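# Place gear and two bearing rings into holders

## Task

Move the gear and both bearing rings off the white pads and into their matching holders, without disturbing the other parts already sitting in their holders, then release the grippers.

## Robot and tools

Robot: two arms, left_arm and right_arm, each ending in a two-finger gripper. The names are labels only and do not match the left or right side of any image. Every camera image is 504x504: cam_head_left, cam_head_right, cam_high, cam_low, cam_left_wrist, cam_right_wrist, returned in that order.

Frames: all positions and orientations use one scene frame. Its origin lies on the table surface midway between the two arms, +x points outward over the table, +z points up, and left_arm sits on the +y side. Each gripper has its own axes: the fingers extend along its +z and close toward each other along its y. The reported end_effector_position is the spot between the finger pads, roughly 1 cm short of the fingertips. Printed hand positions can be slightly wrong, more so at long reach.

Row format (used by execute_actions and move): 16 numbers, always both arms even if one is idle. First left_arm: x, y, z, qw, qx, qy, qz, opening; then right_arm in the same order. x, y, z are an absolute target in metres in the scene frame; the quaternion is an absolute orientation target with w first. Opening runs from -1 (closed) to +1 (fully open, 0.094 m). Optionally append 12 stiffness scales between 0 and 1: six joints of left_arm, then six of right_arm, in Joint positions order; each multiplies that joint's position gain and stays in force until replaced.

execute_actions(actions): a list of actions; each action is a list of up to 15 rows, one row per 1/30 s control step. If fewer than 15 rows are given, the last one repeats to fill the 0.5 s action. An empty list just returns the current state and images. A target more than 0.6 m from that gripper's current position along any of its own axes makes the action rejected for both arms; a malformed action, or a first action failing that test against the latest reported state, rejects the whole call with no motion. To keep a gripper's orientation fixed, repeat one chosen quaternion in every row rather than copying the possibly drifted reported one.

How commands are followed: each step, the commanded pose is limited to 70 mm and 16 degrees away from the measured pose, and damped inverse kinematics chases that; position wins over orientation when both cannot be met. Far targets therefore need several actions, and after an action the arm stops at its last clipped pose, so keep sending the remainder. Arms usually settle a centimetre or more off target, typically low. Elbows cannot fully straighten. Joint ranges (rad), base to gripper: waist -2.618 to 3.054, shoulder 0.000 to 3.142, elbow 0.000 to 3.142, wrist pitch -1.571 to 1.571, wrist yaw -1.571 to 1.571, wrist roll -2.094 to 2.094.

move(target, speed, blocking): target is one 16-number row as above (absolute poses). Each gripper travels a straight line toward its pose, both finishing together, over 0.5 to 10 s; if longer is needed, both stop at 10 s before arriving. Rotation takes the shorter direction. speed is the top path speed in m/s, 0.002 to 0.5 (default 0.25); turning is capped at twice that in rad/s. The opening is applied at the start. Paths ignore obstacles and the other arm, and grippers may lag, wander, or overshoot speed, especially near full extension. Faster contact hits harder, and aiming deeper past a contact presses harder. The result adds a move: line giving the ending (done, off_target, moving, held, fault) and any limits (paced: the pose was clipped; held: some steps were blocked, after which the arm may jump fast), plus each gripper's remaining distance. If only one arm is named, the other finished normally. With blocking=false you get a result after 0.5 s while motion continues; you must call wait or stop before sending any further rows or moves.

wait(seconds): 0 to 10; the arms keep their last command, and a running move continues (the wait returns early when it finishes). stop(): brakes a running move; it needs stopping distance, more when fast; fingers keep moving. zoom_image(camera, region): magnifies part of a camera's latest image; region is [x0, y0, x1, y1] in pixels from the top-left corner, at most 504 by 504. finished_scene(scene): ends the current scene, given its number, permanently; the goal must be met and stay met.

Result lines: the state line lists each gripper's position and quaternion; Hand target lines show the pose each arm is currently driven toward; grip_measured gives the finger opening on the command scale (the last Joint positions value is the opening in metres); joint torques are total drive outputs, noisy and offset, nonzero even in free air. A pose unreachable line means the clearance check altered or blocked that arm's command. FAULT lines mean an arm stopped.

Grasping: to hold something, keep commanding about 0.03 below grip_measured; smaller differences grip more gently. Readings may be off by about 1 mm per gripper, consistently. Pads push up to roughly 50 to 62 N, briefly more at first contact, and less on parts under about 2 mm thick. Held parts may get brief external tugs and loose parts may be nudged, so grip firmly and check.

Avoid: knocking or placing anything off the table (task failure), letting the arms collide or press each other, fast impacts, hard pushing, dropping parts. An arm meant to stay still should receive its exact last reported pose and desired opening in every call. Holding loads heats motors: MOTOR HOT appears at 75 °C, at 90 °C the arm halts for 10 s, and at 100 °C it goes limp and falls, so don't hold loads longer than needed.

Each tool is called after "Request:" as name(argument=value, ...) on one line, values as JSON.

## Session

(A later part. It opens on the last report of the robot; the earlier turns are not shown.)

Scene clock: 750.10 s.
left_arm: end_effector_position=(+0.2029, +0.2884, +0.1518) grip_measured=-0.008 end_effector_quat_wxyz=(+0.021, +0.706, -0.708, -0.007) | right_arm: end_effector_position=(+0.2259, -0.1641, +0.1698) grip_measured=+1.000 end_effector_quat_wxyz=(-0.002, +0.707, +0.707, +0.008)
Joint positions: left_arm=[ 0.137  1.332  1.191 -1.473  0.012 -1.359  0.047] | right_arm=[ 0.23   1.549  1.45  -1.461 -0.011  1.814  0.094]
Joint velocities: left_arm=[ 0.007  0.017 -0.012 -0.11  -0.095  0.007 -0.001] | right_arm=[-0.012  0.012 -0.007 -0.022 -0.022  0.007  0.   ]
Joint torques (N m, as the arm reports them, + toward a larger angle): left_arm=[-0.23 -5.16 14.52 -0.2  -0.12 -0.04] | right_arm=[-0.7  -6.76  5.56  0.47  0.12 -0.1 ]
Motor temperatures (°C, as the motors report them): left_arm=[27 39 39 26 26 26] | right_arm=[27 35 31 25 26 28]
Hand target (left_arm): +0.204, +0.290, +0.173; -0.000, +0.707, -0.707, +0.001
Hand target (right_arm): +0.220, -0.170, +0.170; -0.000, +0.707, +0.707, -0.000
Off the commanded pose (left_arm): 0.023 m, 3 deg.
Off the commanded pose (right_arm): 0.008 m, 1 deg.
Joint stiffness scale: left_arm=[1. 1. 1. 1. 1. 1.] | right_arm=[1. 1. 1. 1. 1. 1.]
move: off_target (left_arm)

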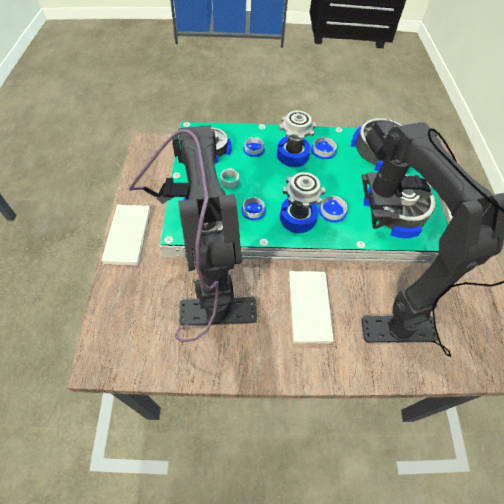

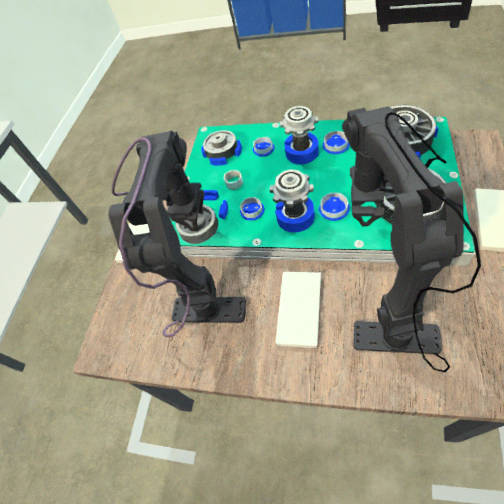

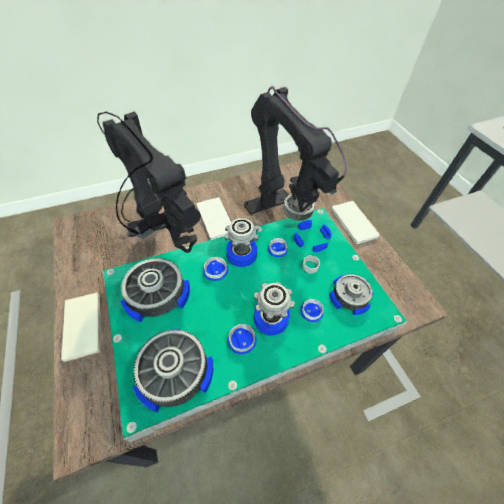

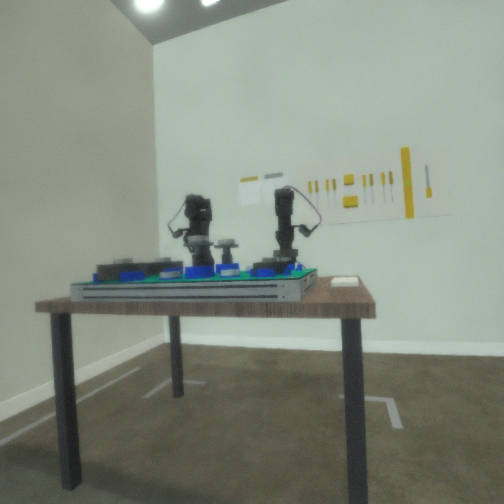

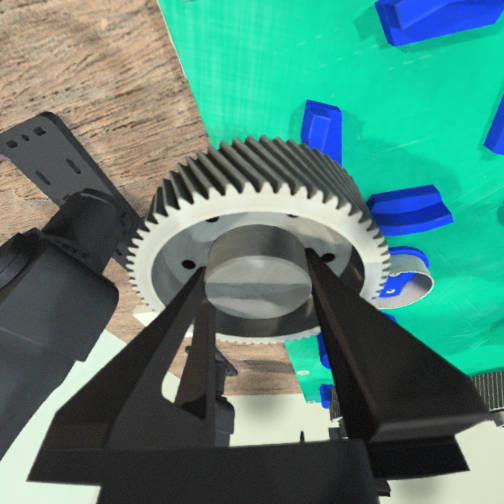

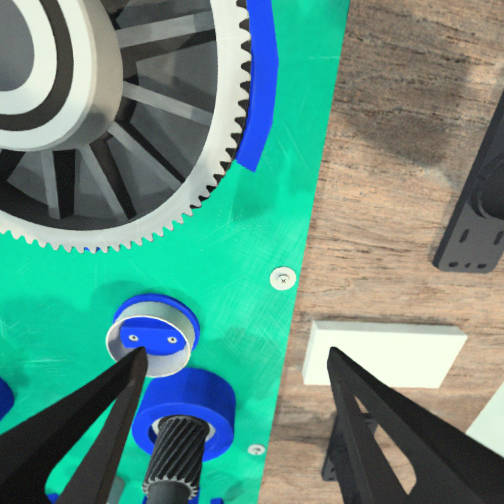

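Request:
move(target=[0.036, -0.03, 0.17, 0.0, -0.0872, 0.9962, 0.0, -0.08, 0.22, -0.17, 0.17, 0, 0.7071, 0.7071, 0, 1.0], speed=0.08)

Scene clock: 842.03 s.
left_arm: end_effector_position=(+0.0373, -0.0352, +0.1385) grip_measured=-0.008 end_effector_quat_wxyz=(-0.003, -0.097, +0.995, +0.025) | right_arm: end_effector_position=(+0.2259, -0.1641, +0.1698) grip_measured=+1.000 end_effector_quat_wxyz=(-0.002, +0.707, +0.707, +0.008)
Joint positions: left_arm=[-1.543  1.668  1.449 -1.402  0.007 -1.665  0.047] | right_arm=[ 0.23   1.549  1.45  -1.461 -0.011  1.814  0.094]
Joint velocities: left_arm=[-0.002 -0.017 -0.007 -0.022 -0.051 -0.022 -0.   ] | right_arm=[-0.007 -0.012 -0.012  0.037  0.037  0.007  0.   ]
Joint torques (N m, as the arm reports them, + toward a larger angle): left_arm=[ -0.59 -10.04  14.33  -0.22  -0.15   0.11] | right_arm=[-0.71 -6.79  5.55  0.47  0.12 -0.1 ]
Motor temperatures (°C, as the motors report them): left_arm=[27 37 44 26 26 26] | right_arm=[27 35 31 25 26 28]
Hand target (left_arm): +0.037, -0.039, +0.168; +0.003, -0.088, +0.996, -0.011
Hand target (right_arm): +0.220, -0.170, +0.170; -0.000, +0.707, +0.707, -0.000
Off the commanded pose (left_arm): 0.032 m, 3 deg.
Off the commanded pose (right_arm): 0.008 m, 1 deg.
Joint stiffness scale: left_arm=[1. 1. 1. 1. 1. 1.] | right_arm=[1. 1. 1. 1. 1. 1.]
move: off_target (left_arm)

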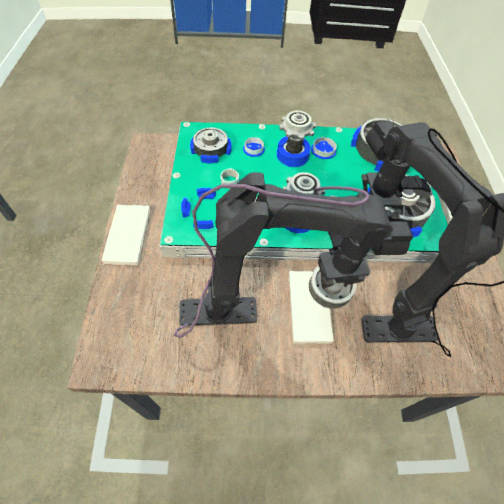

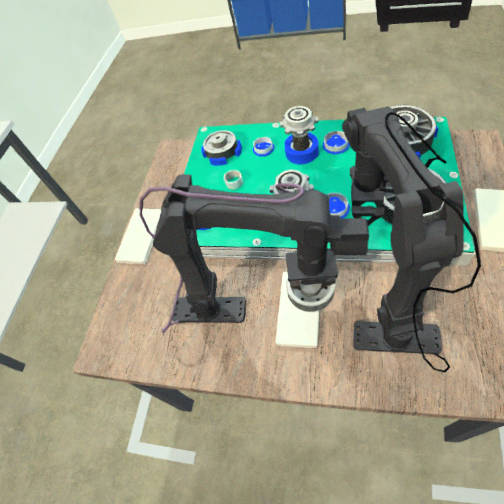

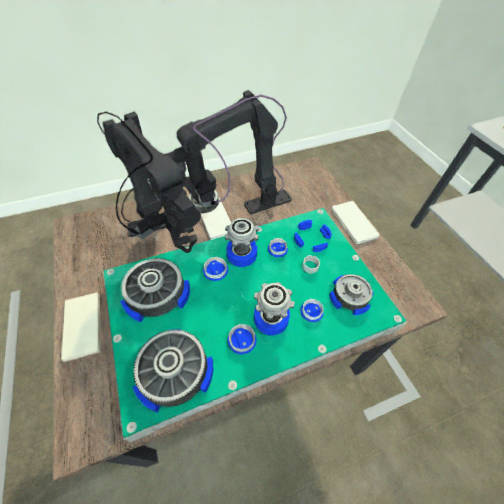

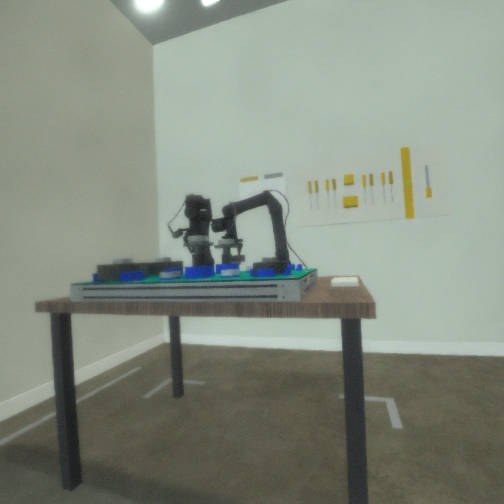

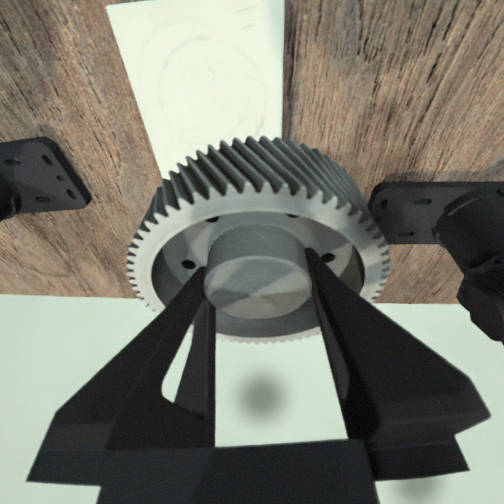

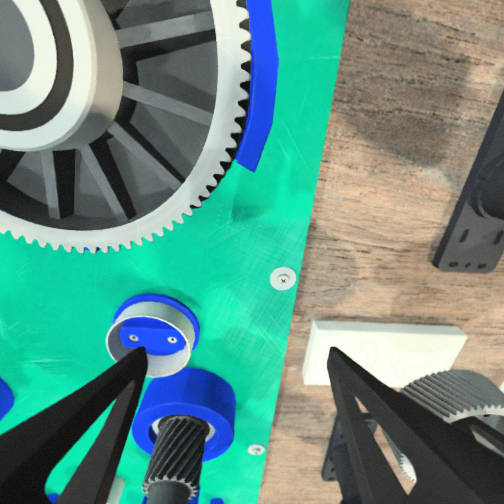

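Request:
move(target=[0.037, -0.035, 0.11, 0.0, -0.0500, 0.9987, 0.0, -0.08, 0.22, -0.17, 0.17, 0, 0.7071, 0.7071, 0, 1.0], speed=0.04)

Scene clock: 865.00 s.
left_arm: end_effector_position=(+0.0369, -0.0317, +0.0743) grip_measured=-0.008 end_effector_quat_wxyz=(-0.005, -0.057, +0.997, +0.043) | right_arm: end_effector_position=(+0.2259, -0.1641, +0.1698) grip_measured=+1.000 end_effector_quat_wxyz=(-0.002, +0.707, +0.707, +0.008)
Joint positions: left_arm=[-1.543  1.715  1.243 -1.185  0.007 -1.586  0.047] | right_arm=[ 0.23   1.549  1.45  -1.461 -0.011  1.814  0.094]
Joint velocities: left_arm=[ 0.002 -0.012  0.002  0.037 -0.007  0.007 -0.001] | right_arm=[-0.002 -0.012 -0.017  0.007  0.037  0.037  0.   ]
Joint torques (N m, as the arm reports them, + toward a larger angle): left_arm=[ -0.28 -13.91  10.78  -0.31  -0.12   0.11] | right_arm=[-0.7  -6.77  5.55  0.47  0.11 -0.1 ]
Motor temperatures (°C, as the motors report them): left_arm=[27 41 45 26 26 26] | right_arm=[27 35 31 25 26 28]
Hand target (left_arm): +0.037, -0.034, +0.108; +0.000, -0.050, +0.999, +0.000
Hand target (right_arm): +0.220, -0.170, +0.170; -0.000, +0.707, +0.707, -0.000
Off the commanded pose (left_arm): 0.036 m, 5 deg.
Off the commanded pose (right_arm): 0.008 m, 1 deg.
Joint stiffness scale: left_arm=[1. 1. 1. 1. 1. 1.] | right_arm=[1. 1. 1. 1. 1. 1.]
move: off_target (left_arm)

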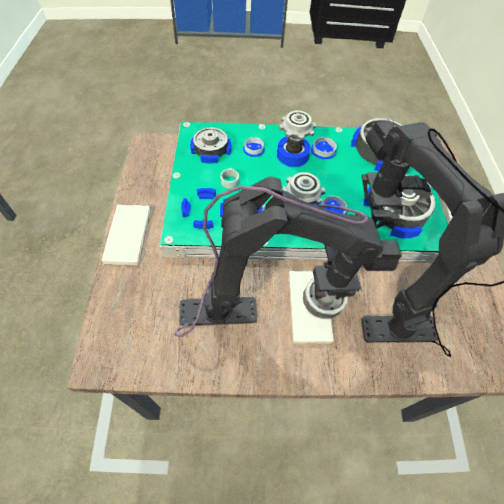

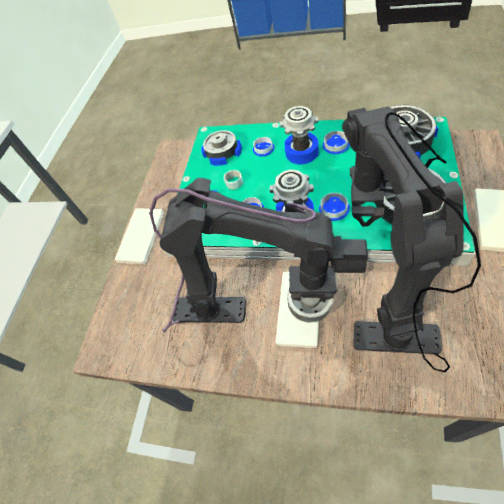

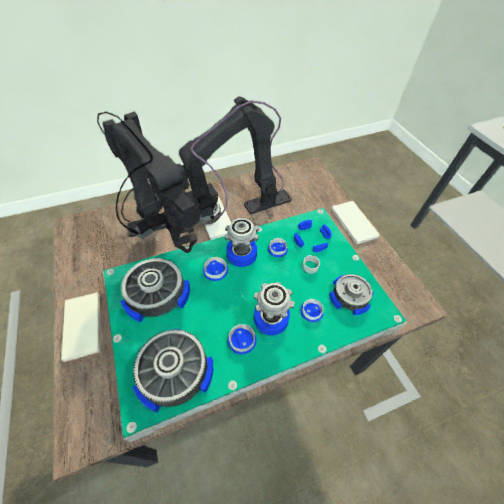

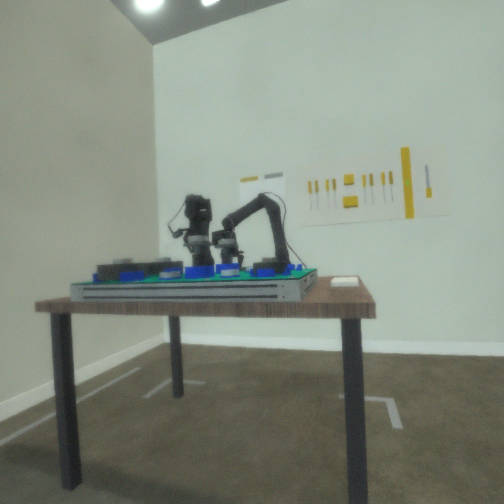

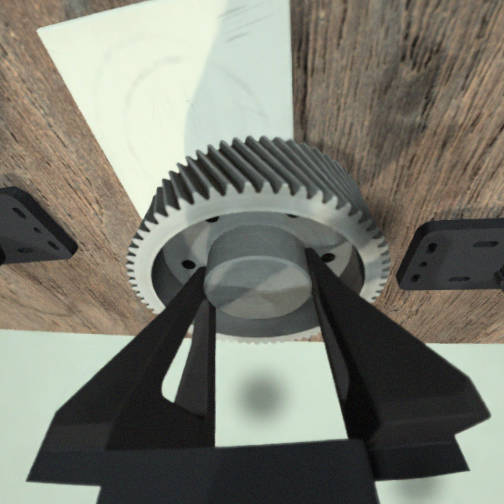

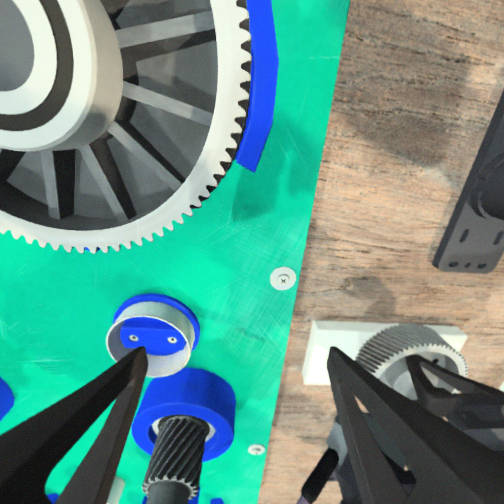

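Request:
move(target=[0.0385, -0.050, 0.112, 0.0, -0.0500, 0.9987, 0.0, -0.08, 0.22, -0.17, 0.17, 0, 0.7071, 0.7071, 0, 1.0], speed=0.02)

Request:
move(target=[0.0385, -0.046, 0.07, 0.0, -0.0500, 0.9987, 0.0, -0.08, 0.22, -0.17, 0.17, 0, 0.7071, 0.7071, 0, 1.0], speed=0.02)

Scene clock: 874.83 s.
left_arm: end_effector_position=(+0.0379, -0.0435, +0.0774) grip_measured=-0.008 end_effector_quat_wxyz=(-0.005, -0.056, +0.998, +0.031) | right_arm: end_effector_position=(+0.2259, -0.1641, +0.1698) grip_measured=+1.000 end_effector_quat_wxyz=(-0.002, +0.707, +0.707, +0.008)
Joint positions: left_arm=[-1.543  1.734  1.278 -1.178  0.007 -1.585  0.047] | right_arm=[ 0.23   1.549  1.45  -1.461 -0.011  1.814  0.094]
Joint velocities: left_arm=[-0.007  0.002 -0.007  0.007 -0.022  0.037 -0.001] | right_arm=[-0.022  0.017 -0.007  0.007  0.007 -0.081  0.   ]
Joint torques (N m, as the arm reports them, + toward a larger angle): left_arm=[ -0.12 -11.63  13.92  -0.44  -0.11   0.08] | right_arm=[-0.71 -6.79  5.55  0.47  0.11 -0.1 ]
Motor temperatures (°C, as the motors report them): left_arm=[27 44 44 26 26 26] | right_arm=[27 35 31 25 26 28]
Hand target (left_arm): +0.039, -0.049, +0.110; +0.000, -0.051, +0.999, -0.001
Hand target (right_arm): +0.220, -0.170, +0.170; -0.000, +0.707, +0.707, -0.000
Off the commanded pose (left_arm): 0.035 m, 4 deg.
Off the commanded pose (right_arm): 0.008 m, 1 deg.
Joint stiffness scale: left_arm=[1. 1. 1. 1. 1. 1.] | right_arm=[1. 1. 1. 1. 1. 1.]
move: off_target (left_arm)

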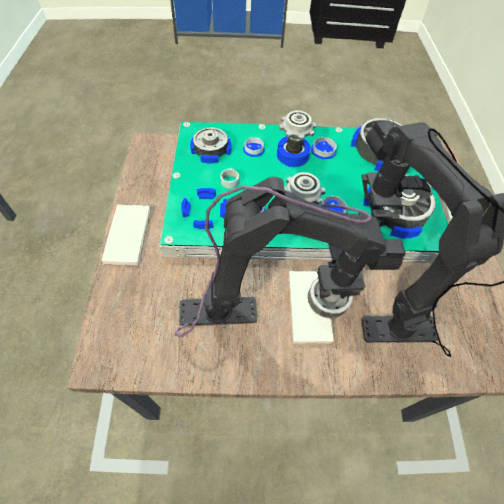

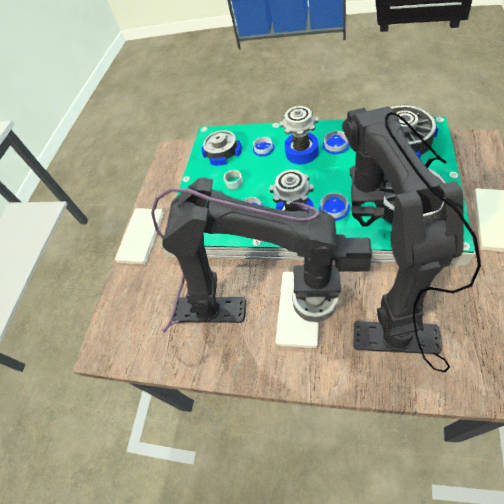

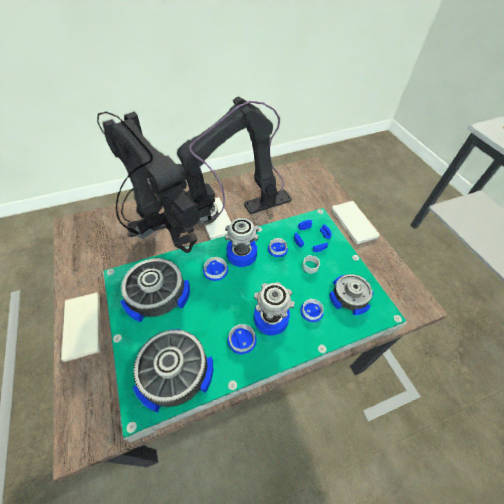

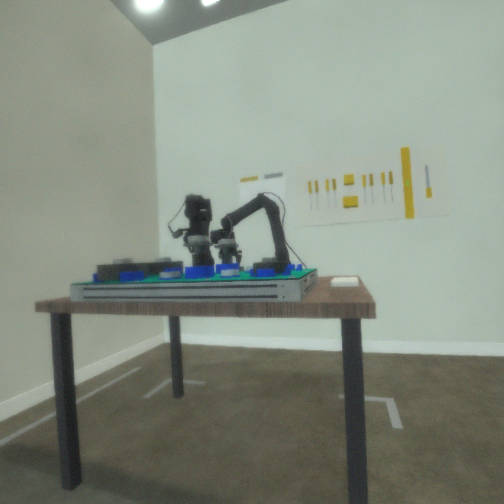

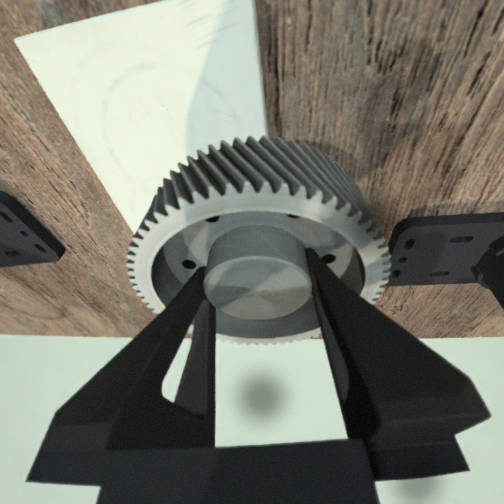

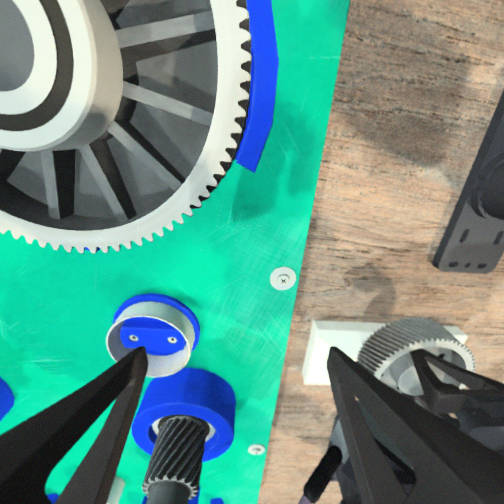

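Scene clock: 876.67 s.
left_arm: end_effector_position=(+0.0373, -0.0412, +0.0641) grip_measured=-0.008 end_effector_quat_wxyz=(-0.006, -0.056, +0.998, +0.022) | right_arm: end_effector_position=(+0.2259, -0.1641, +0.1698) grip_measured=+1.000 end_effector_quat_wxyz=(-0.002, +0.707, +0.707, +0.008)
Joint positions: left_arm=[-1.543  1.721  1.211 -1.106  0.01  -1.584  0.047] | right_arm=[ 0.23   1.549  1.45  -1.461 -0.011  1.814  0.094]
Joint velocities: left_arm=[-0.002 -0.007 -0.022  0.051  0.037  0.022 -0.   ] | right_arm=[ 0.007 -0.007 -0.012 -0.051  0.095  0.051  0.   ]
Joint torques (N m, as the arm reports them, + toward a larger angle): left_arm=[-0.06 -9.17  6.58  0.42 -0.09  0.13] | right_arm=[-0.7  -6.78  5.54  0.47  0.12 -0.1 ]
Motor temperatures (°C, as the motors report them): left_arm=[27 43 43 26 26 26] | right_arm=[27 35 31 25 26 28]
Hand target (left_arm): +0.038, -0.046, +0.070; -0.000, -0.050, +0.999, +0.000
Hand target (right_arm): +0.220, -0.170, +0.170; -0.000, +0.707, +0.707, -0.000
Off the commanded pose (left_arm): 0.008 m, 3 deg.
Off the commanded pose (right_arm): 0.008 m, 1 deg.
Joint stiffness scale: left_arm=[1. 1. 1. 1. 1. 1.] | right_arm=[1. 1. 1. 1. 1. 1.]
move: off_target (left_arm)

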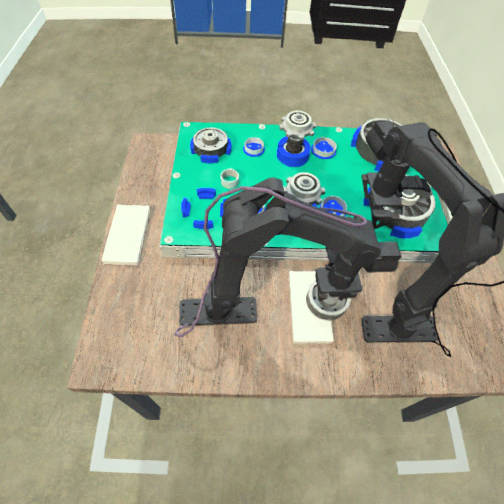

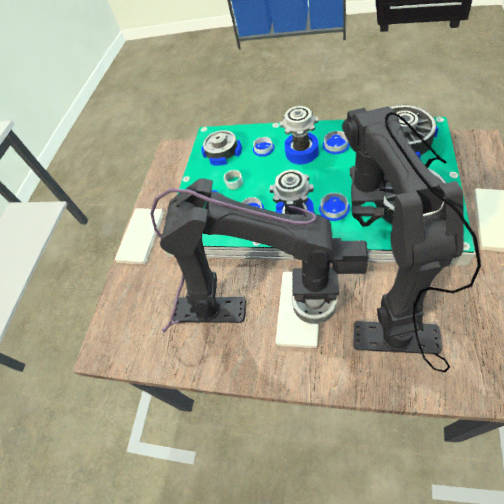

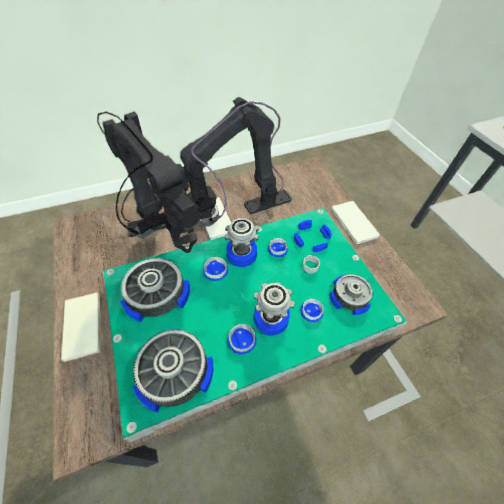

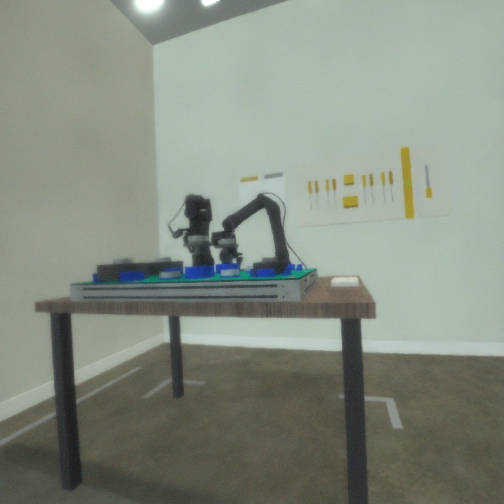

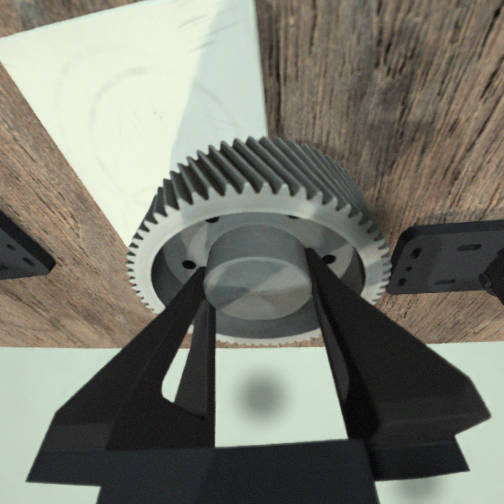

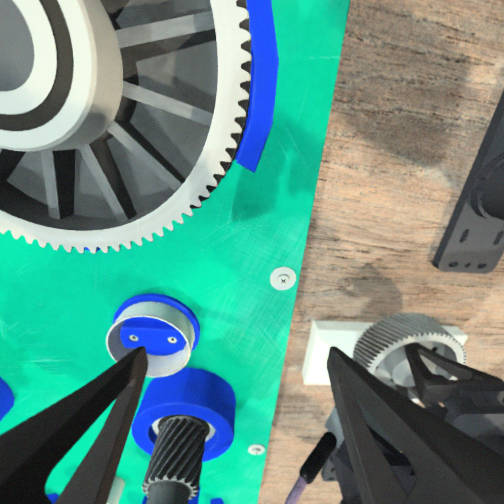

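Request:
zoom_image(camera="cam_head_left", region=[240, 240, 400, 360])

Request:
zoom_image(camera="cam_head_right", region=[230, 240, 390, 360])

Region (240, 240, 400, 360) of cam_head_left's 504x504 image, scaled by 3.150, with more detail than that image has; it fills the top 378 rows of this view, and the rest is white.

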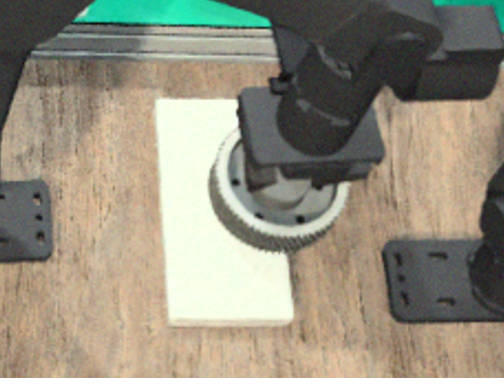

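Region (230, 240, 390, 360) of cam_head_right's 504x504 image, scaled by 3.150, with more detail than that image has; it fills the top 378 rows of this view, and the rest is white.

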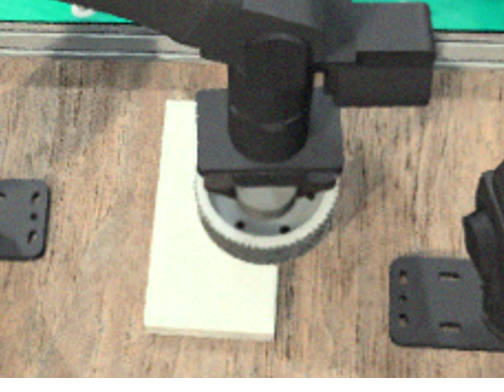

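Request:
move(target=[0.0372, -0.0350, 0.0730, 0.0056, -0.0494, 0.9924, -0.1131, -0.08, 0.22, -0.17, 0.17, 0, 0.7071, 0.7071, 0, 1.0], speed=0.05)

Scene clock: 915.93 s.
left_arm: end_effector_position=(+0.0363, -0.0313, +0.0703) grip_measured=-0.008 end_effector_quat_wxyz=(-0.001, -0.055, +0.994, -0.092) | right_arm: end_effector_position=(+0.2259, -0.1641, +0.1698) grip_measured=+1.000 end_effector_quat_wxyz=(-0.002, +0.707, +0.707, +0.008)
Joint positions: left_arm=[-1.543  1.466  0.959 -0.878  0.01  -1.584  0.047] | right_arm=[ 0.23   1.549  1.45  -1.461 -0.011  1.814  0.094]
Joint velocities: left_arm=[-0.022  0.012 -0.007 -0.051 -0.022 -0.007  0.001] | right_arm=[-0.007 -0.022  0.012  0.037 -0.007 -0.066  0.   ]
Joint torques (N m, as the arm reports them, + toward a larger angle): left_arm=[-0.34 -7.01  6.42  0.9  -0.1   0.05] | right_arm=[-0.7  -6.78  5.55  0.47  0.12 -0.1 ]
Motor temperatures (°C, as the motors report them): left_arm=[27 41 39 26 26 26] | right_arm=[27 35 31 25 26 28]
Hand target (left_arm): +0.037, -0.035, +0.075; +0.006, -0.051, +0.992, -0.113
Hand target (right_arm): +0.220, -0.170, +0.170; -0.000, +0.707, +0.707, -0.000
Off the commanded pose (left_arm): 0.005 m, 3 deg.
Off the commanded pose (right_arm): 0.008 m, 1 deg.
Joint stiffness scale: left_arm=[1. 1. 1. 1. 1. 1.] | right_arm=[1. 1. 1. 1. 1. 1.]
move: off_target (left_arm)

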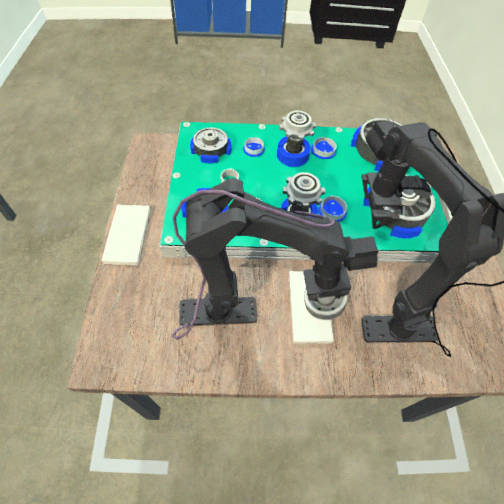

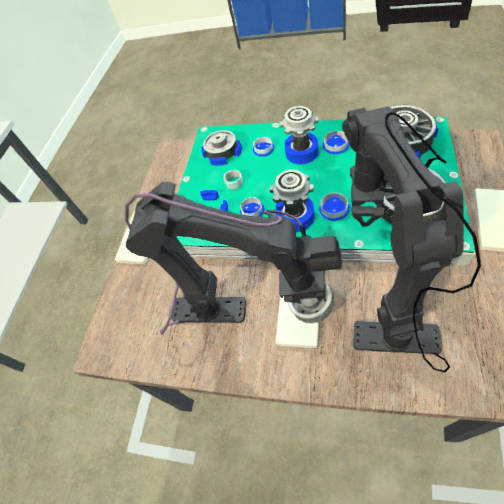

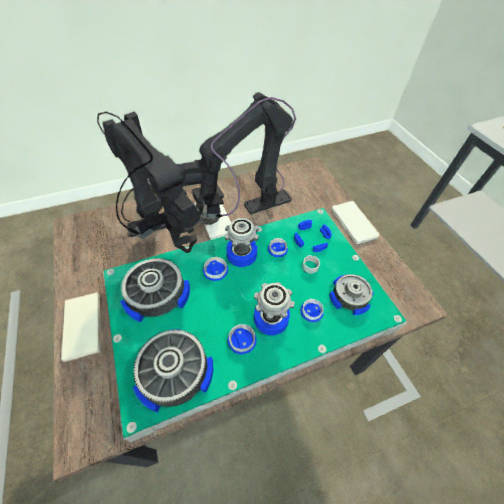

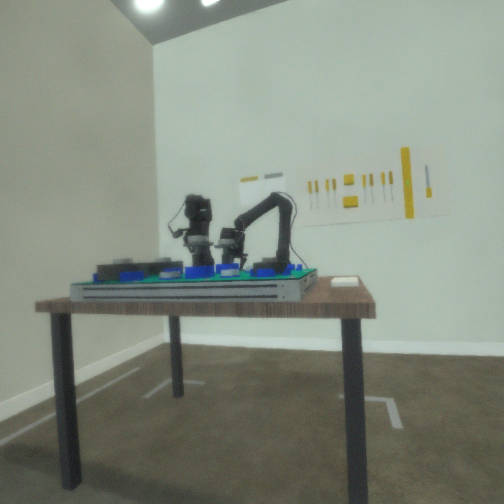

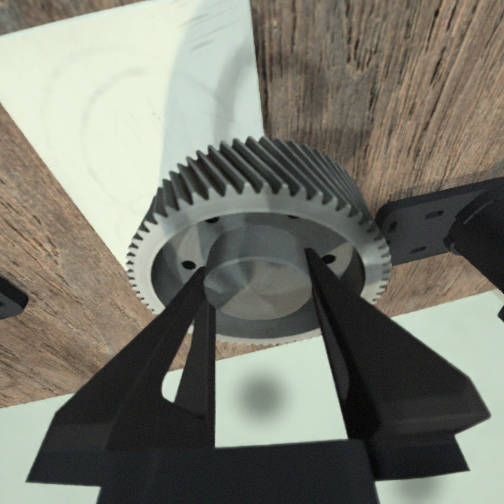

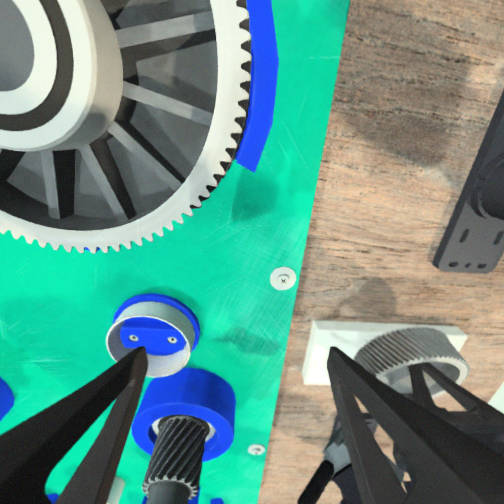

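Request:
move(target=[0.0365, -0.0260, 0.076, 0.0099, -0.0487, 0.9787, -0.1992, -0.08, 0.22, -0.17, 0.17, 0, 0.7071, 0.7071, 0, 1.0], speed=0.05)

Request:
move(target=[0.0356, -0.0174, 0.0775, 0.0145, -0.0475, 0.9552, -0.2920, -0.08, 0.22, -0.17, 0.17, 0, 0.7071, 0.7071, 0, 1.0], speed=0.05)

Scene clock: 922.03 s.
left_arm: end_effector_position=(+0.0356, -0.0237, +0.0736) grip_measured=-0.008 end_effector_quat_wxyz=(+0.003, -0.054, +0.982, -0.182) | right_arm: end_effector_position=(+0.2259, -0.1641, +0.1698) grip_measured=+1.000 end_effector_quat_wxyz=(-0.002, +0.707, +0.707, +0.008)
Joint positions: left_arm=[-1.543  1.267  0.767 -0.704  0.01  -1.584  0.047] | right_arm=[ 0.23   1.549  1.45  -1.461 -0.011  1.814  0.094]
Joint velocities: left_arm=[ 0.002  0.007 -0.007 -0.037  0.037  0.022  0.   ] | right_arm=[-0.002  0.007 -0.002 -0.007 -0.022 -0.066  0.   ]
Joint torques (N m, as the arm reports them, + toward a larger angle): left_arm=[-0.37 -5.36  6.7   1.17 -0.16  0.07] | right_arm=[-0.7  -6.79  5.55  0.47  0.11 -0.1 ]
Motor temperatures (°C, as the motors report them): left_arm=[27 40 39 26 26 26] | right_arm=[27 35 31 25 26 28]
Hand target (left_arm): +0.036, -0.026, +0.077; +0.010, -0.050, +0.979, -0.199
Hand target (right_arm): +0.220, -0.170, +0.170; -0.000, +0.707, +0.707, -0.000
Off the commanded pose (left_arm): 0.003 m, 2 deg.
Off the commanded pose (right_arm): 0.008 m, 1 deg.
Joint stiffness scale: left_arm=[1. 1. 1. 1. 1. 1.] | right_arm=[1. 1. 1. 1. 1. 1.]
move: done

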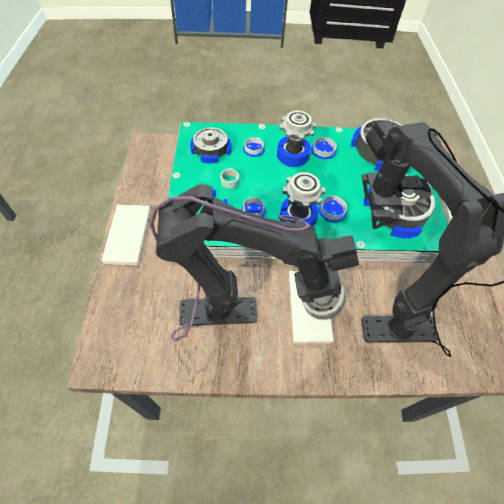

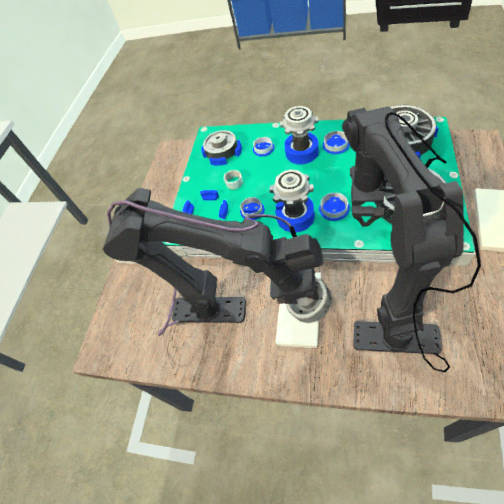

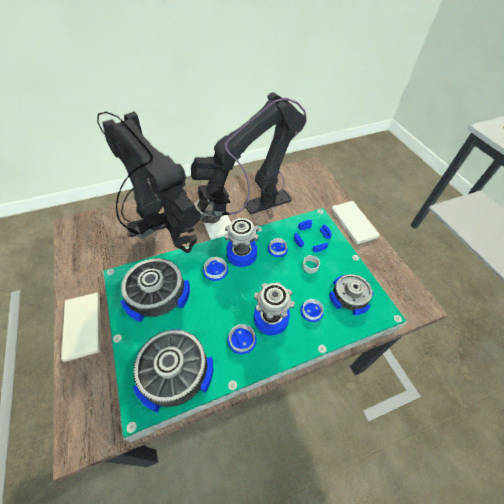

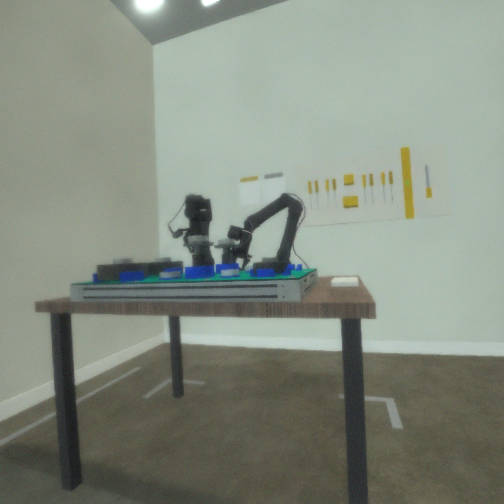

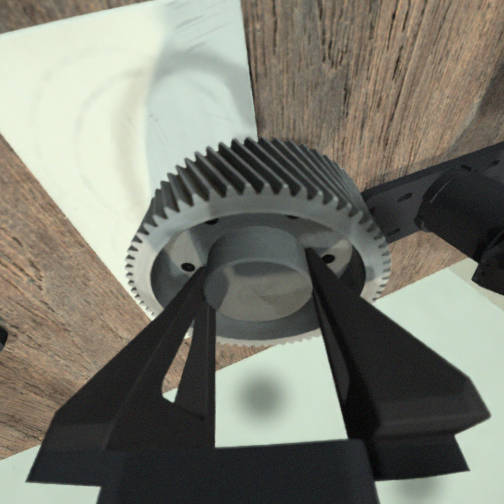

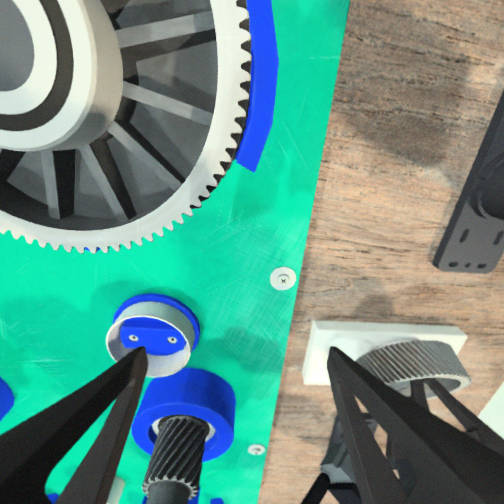

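Scene clock: 924.53 s.
left_arm: end_effector_position=(+0.0347, -0.0138, +0.0763) grip_measured=-0.009 end_effector_quat_wxyz=(+0.007, -0.052, +0.960, -0.274) | right_arm: end_effector_position=(+0.2259, -0.1641, +0.1698) grip_measured=+1.000 end_effector_quat_wxyz=(-0.002, +0.707, +0.707, +0.008)
Joint positions: left_arm=[-1.543  1.045  0.567 -0.537  0.009 -1.584  0.047] | right_arm=[ 0.23   1.549  1.45  -1.461 -0.011  1.814  0.094]
Joint velocities: left_arm=[-0.027 -0.002 -0.012  0.007  0.022  0.007 -0.001] | right_arm=[-0.002  0.012 -0.002 -0.007  0.022  0.022  0.   ]
Joint torques (N m, as the arm reports them, + toward a larger angle): left_arm=[-0.42 -3.25  6.65  1.57 -0.17  0.07] | right_arm=[-0.72 -6.79  5.55  0.47  0.11 -0.1 ]
Motor temperatures (°C, as the motors report them): left_arm=[27 39 39 27 26 26] | right_arm=[27 35 31 25 26 28]
Hand target (left_arm): +0.035, -0.017, +0.079; +0.014, -0.049, +0.955, -0.292
Hand target (right_arm): +0.220, -0.170, +0.170; -0.000, +0.707, +0.707, -0.000
Off the commanded pose (left_arm): 0.004 m, 2 deg.
Off the commanded pose (right_arm): 0.008 m, 1 deg.
Joint stiffness scale: left_arm=[1. 1. 1. 1. 1. 1.] | right_arm=[1. 1. 1. 1. 1. 1.]
move: done

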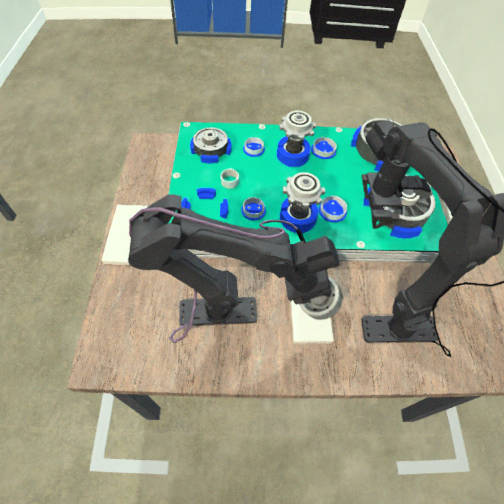

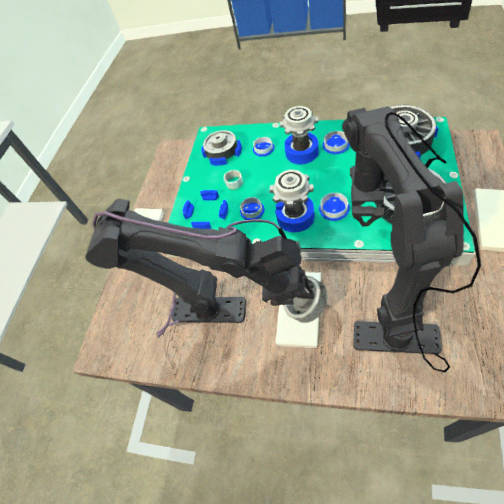

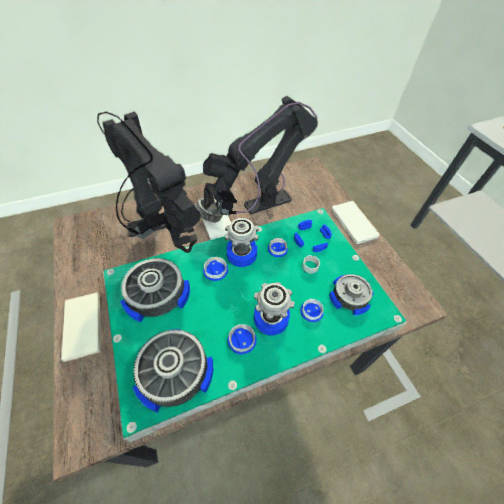

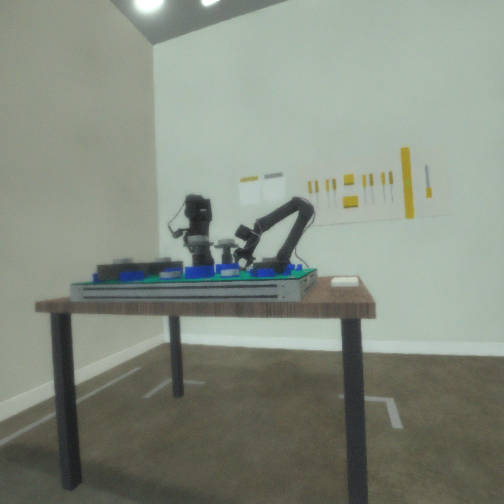

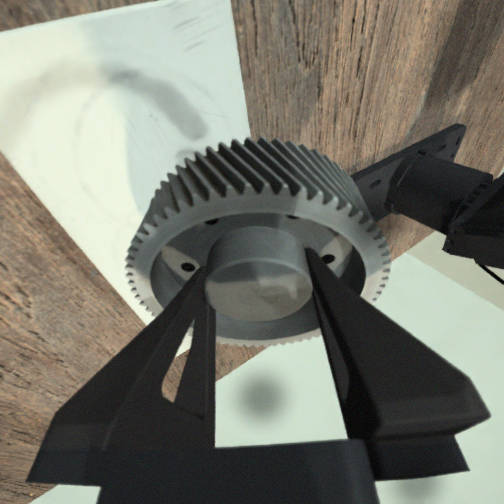

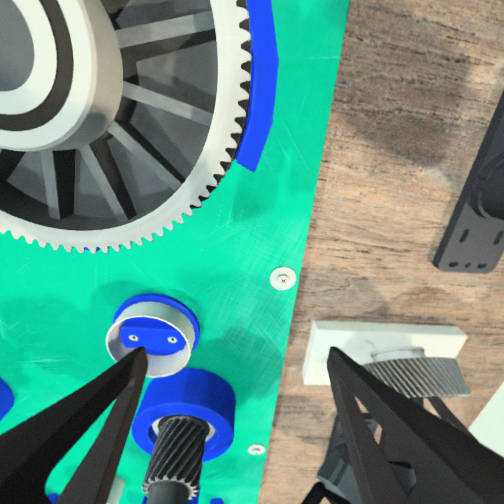

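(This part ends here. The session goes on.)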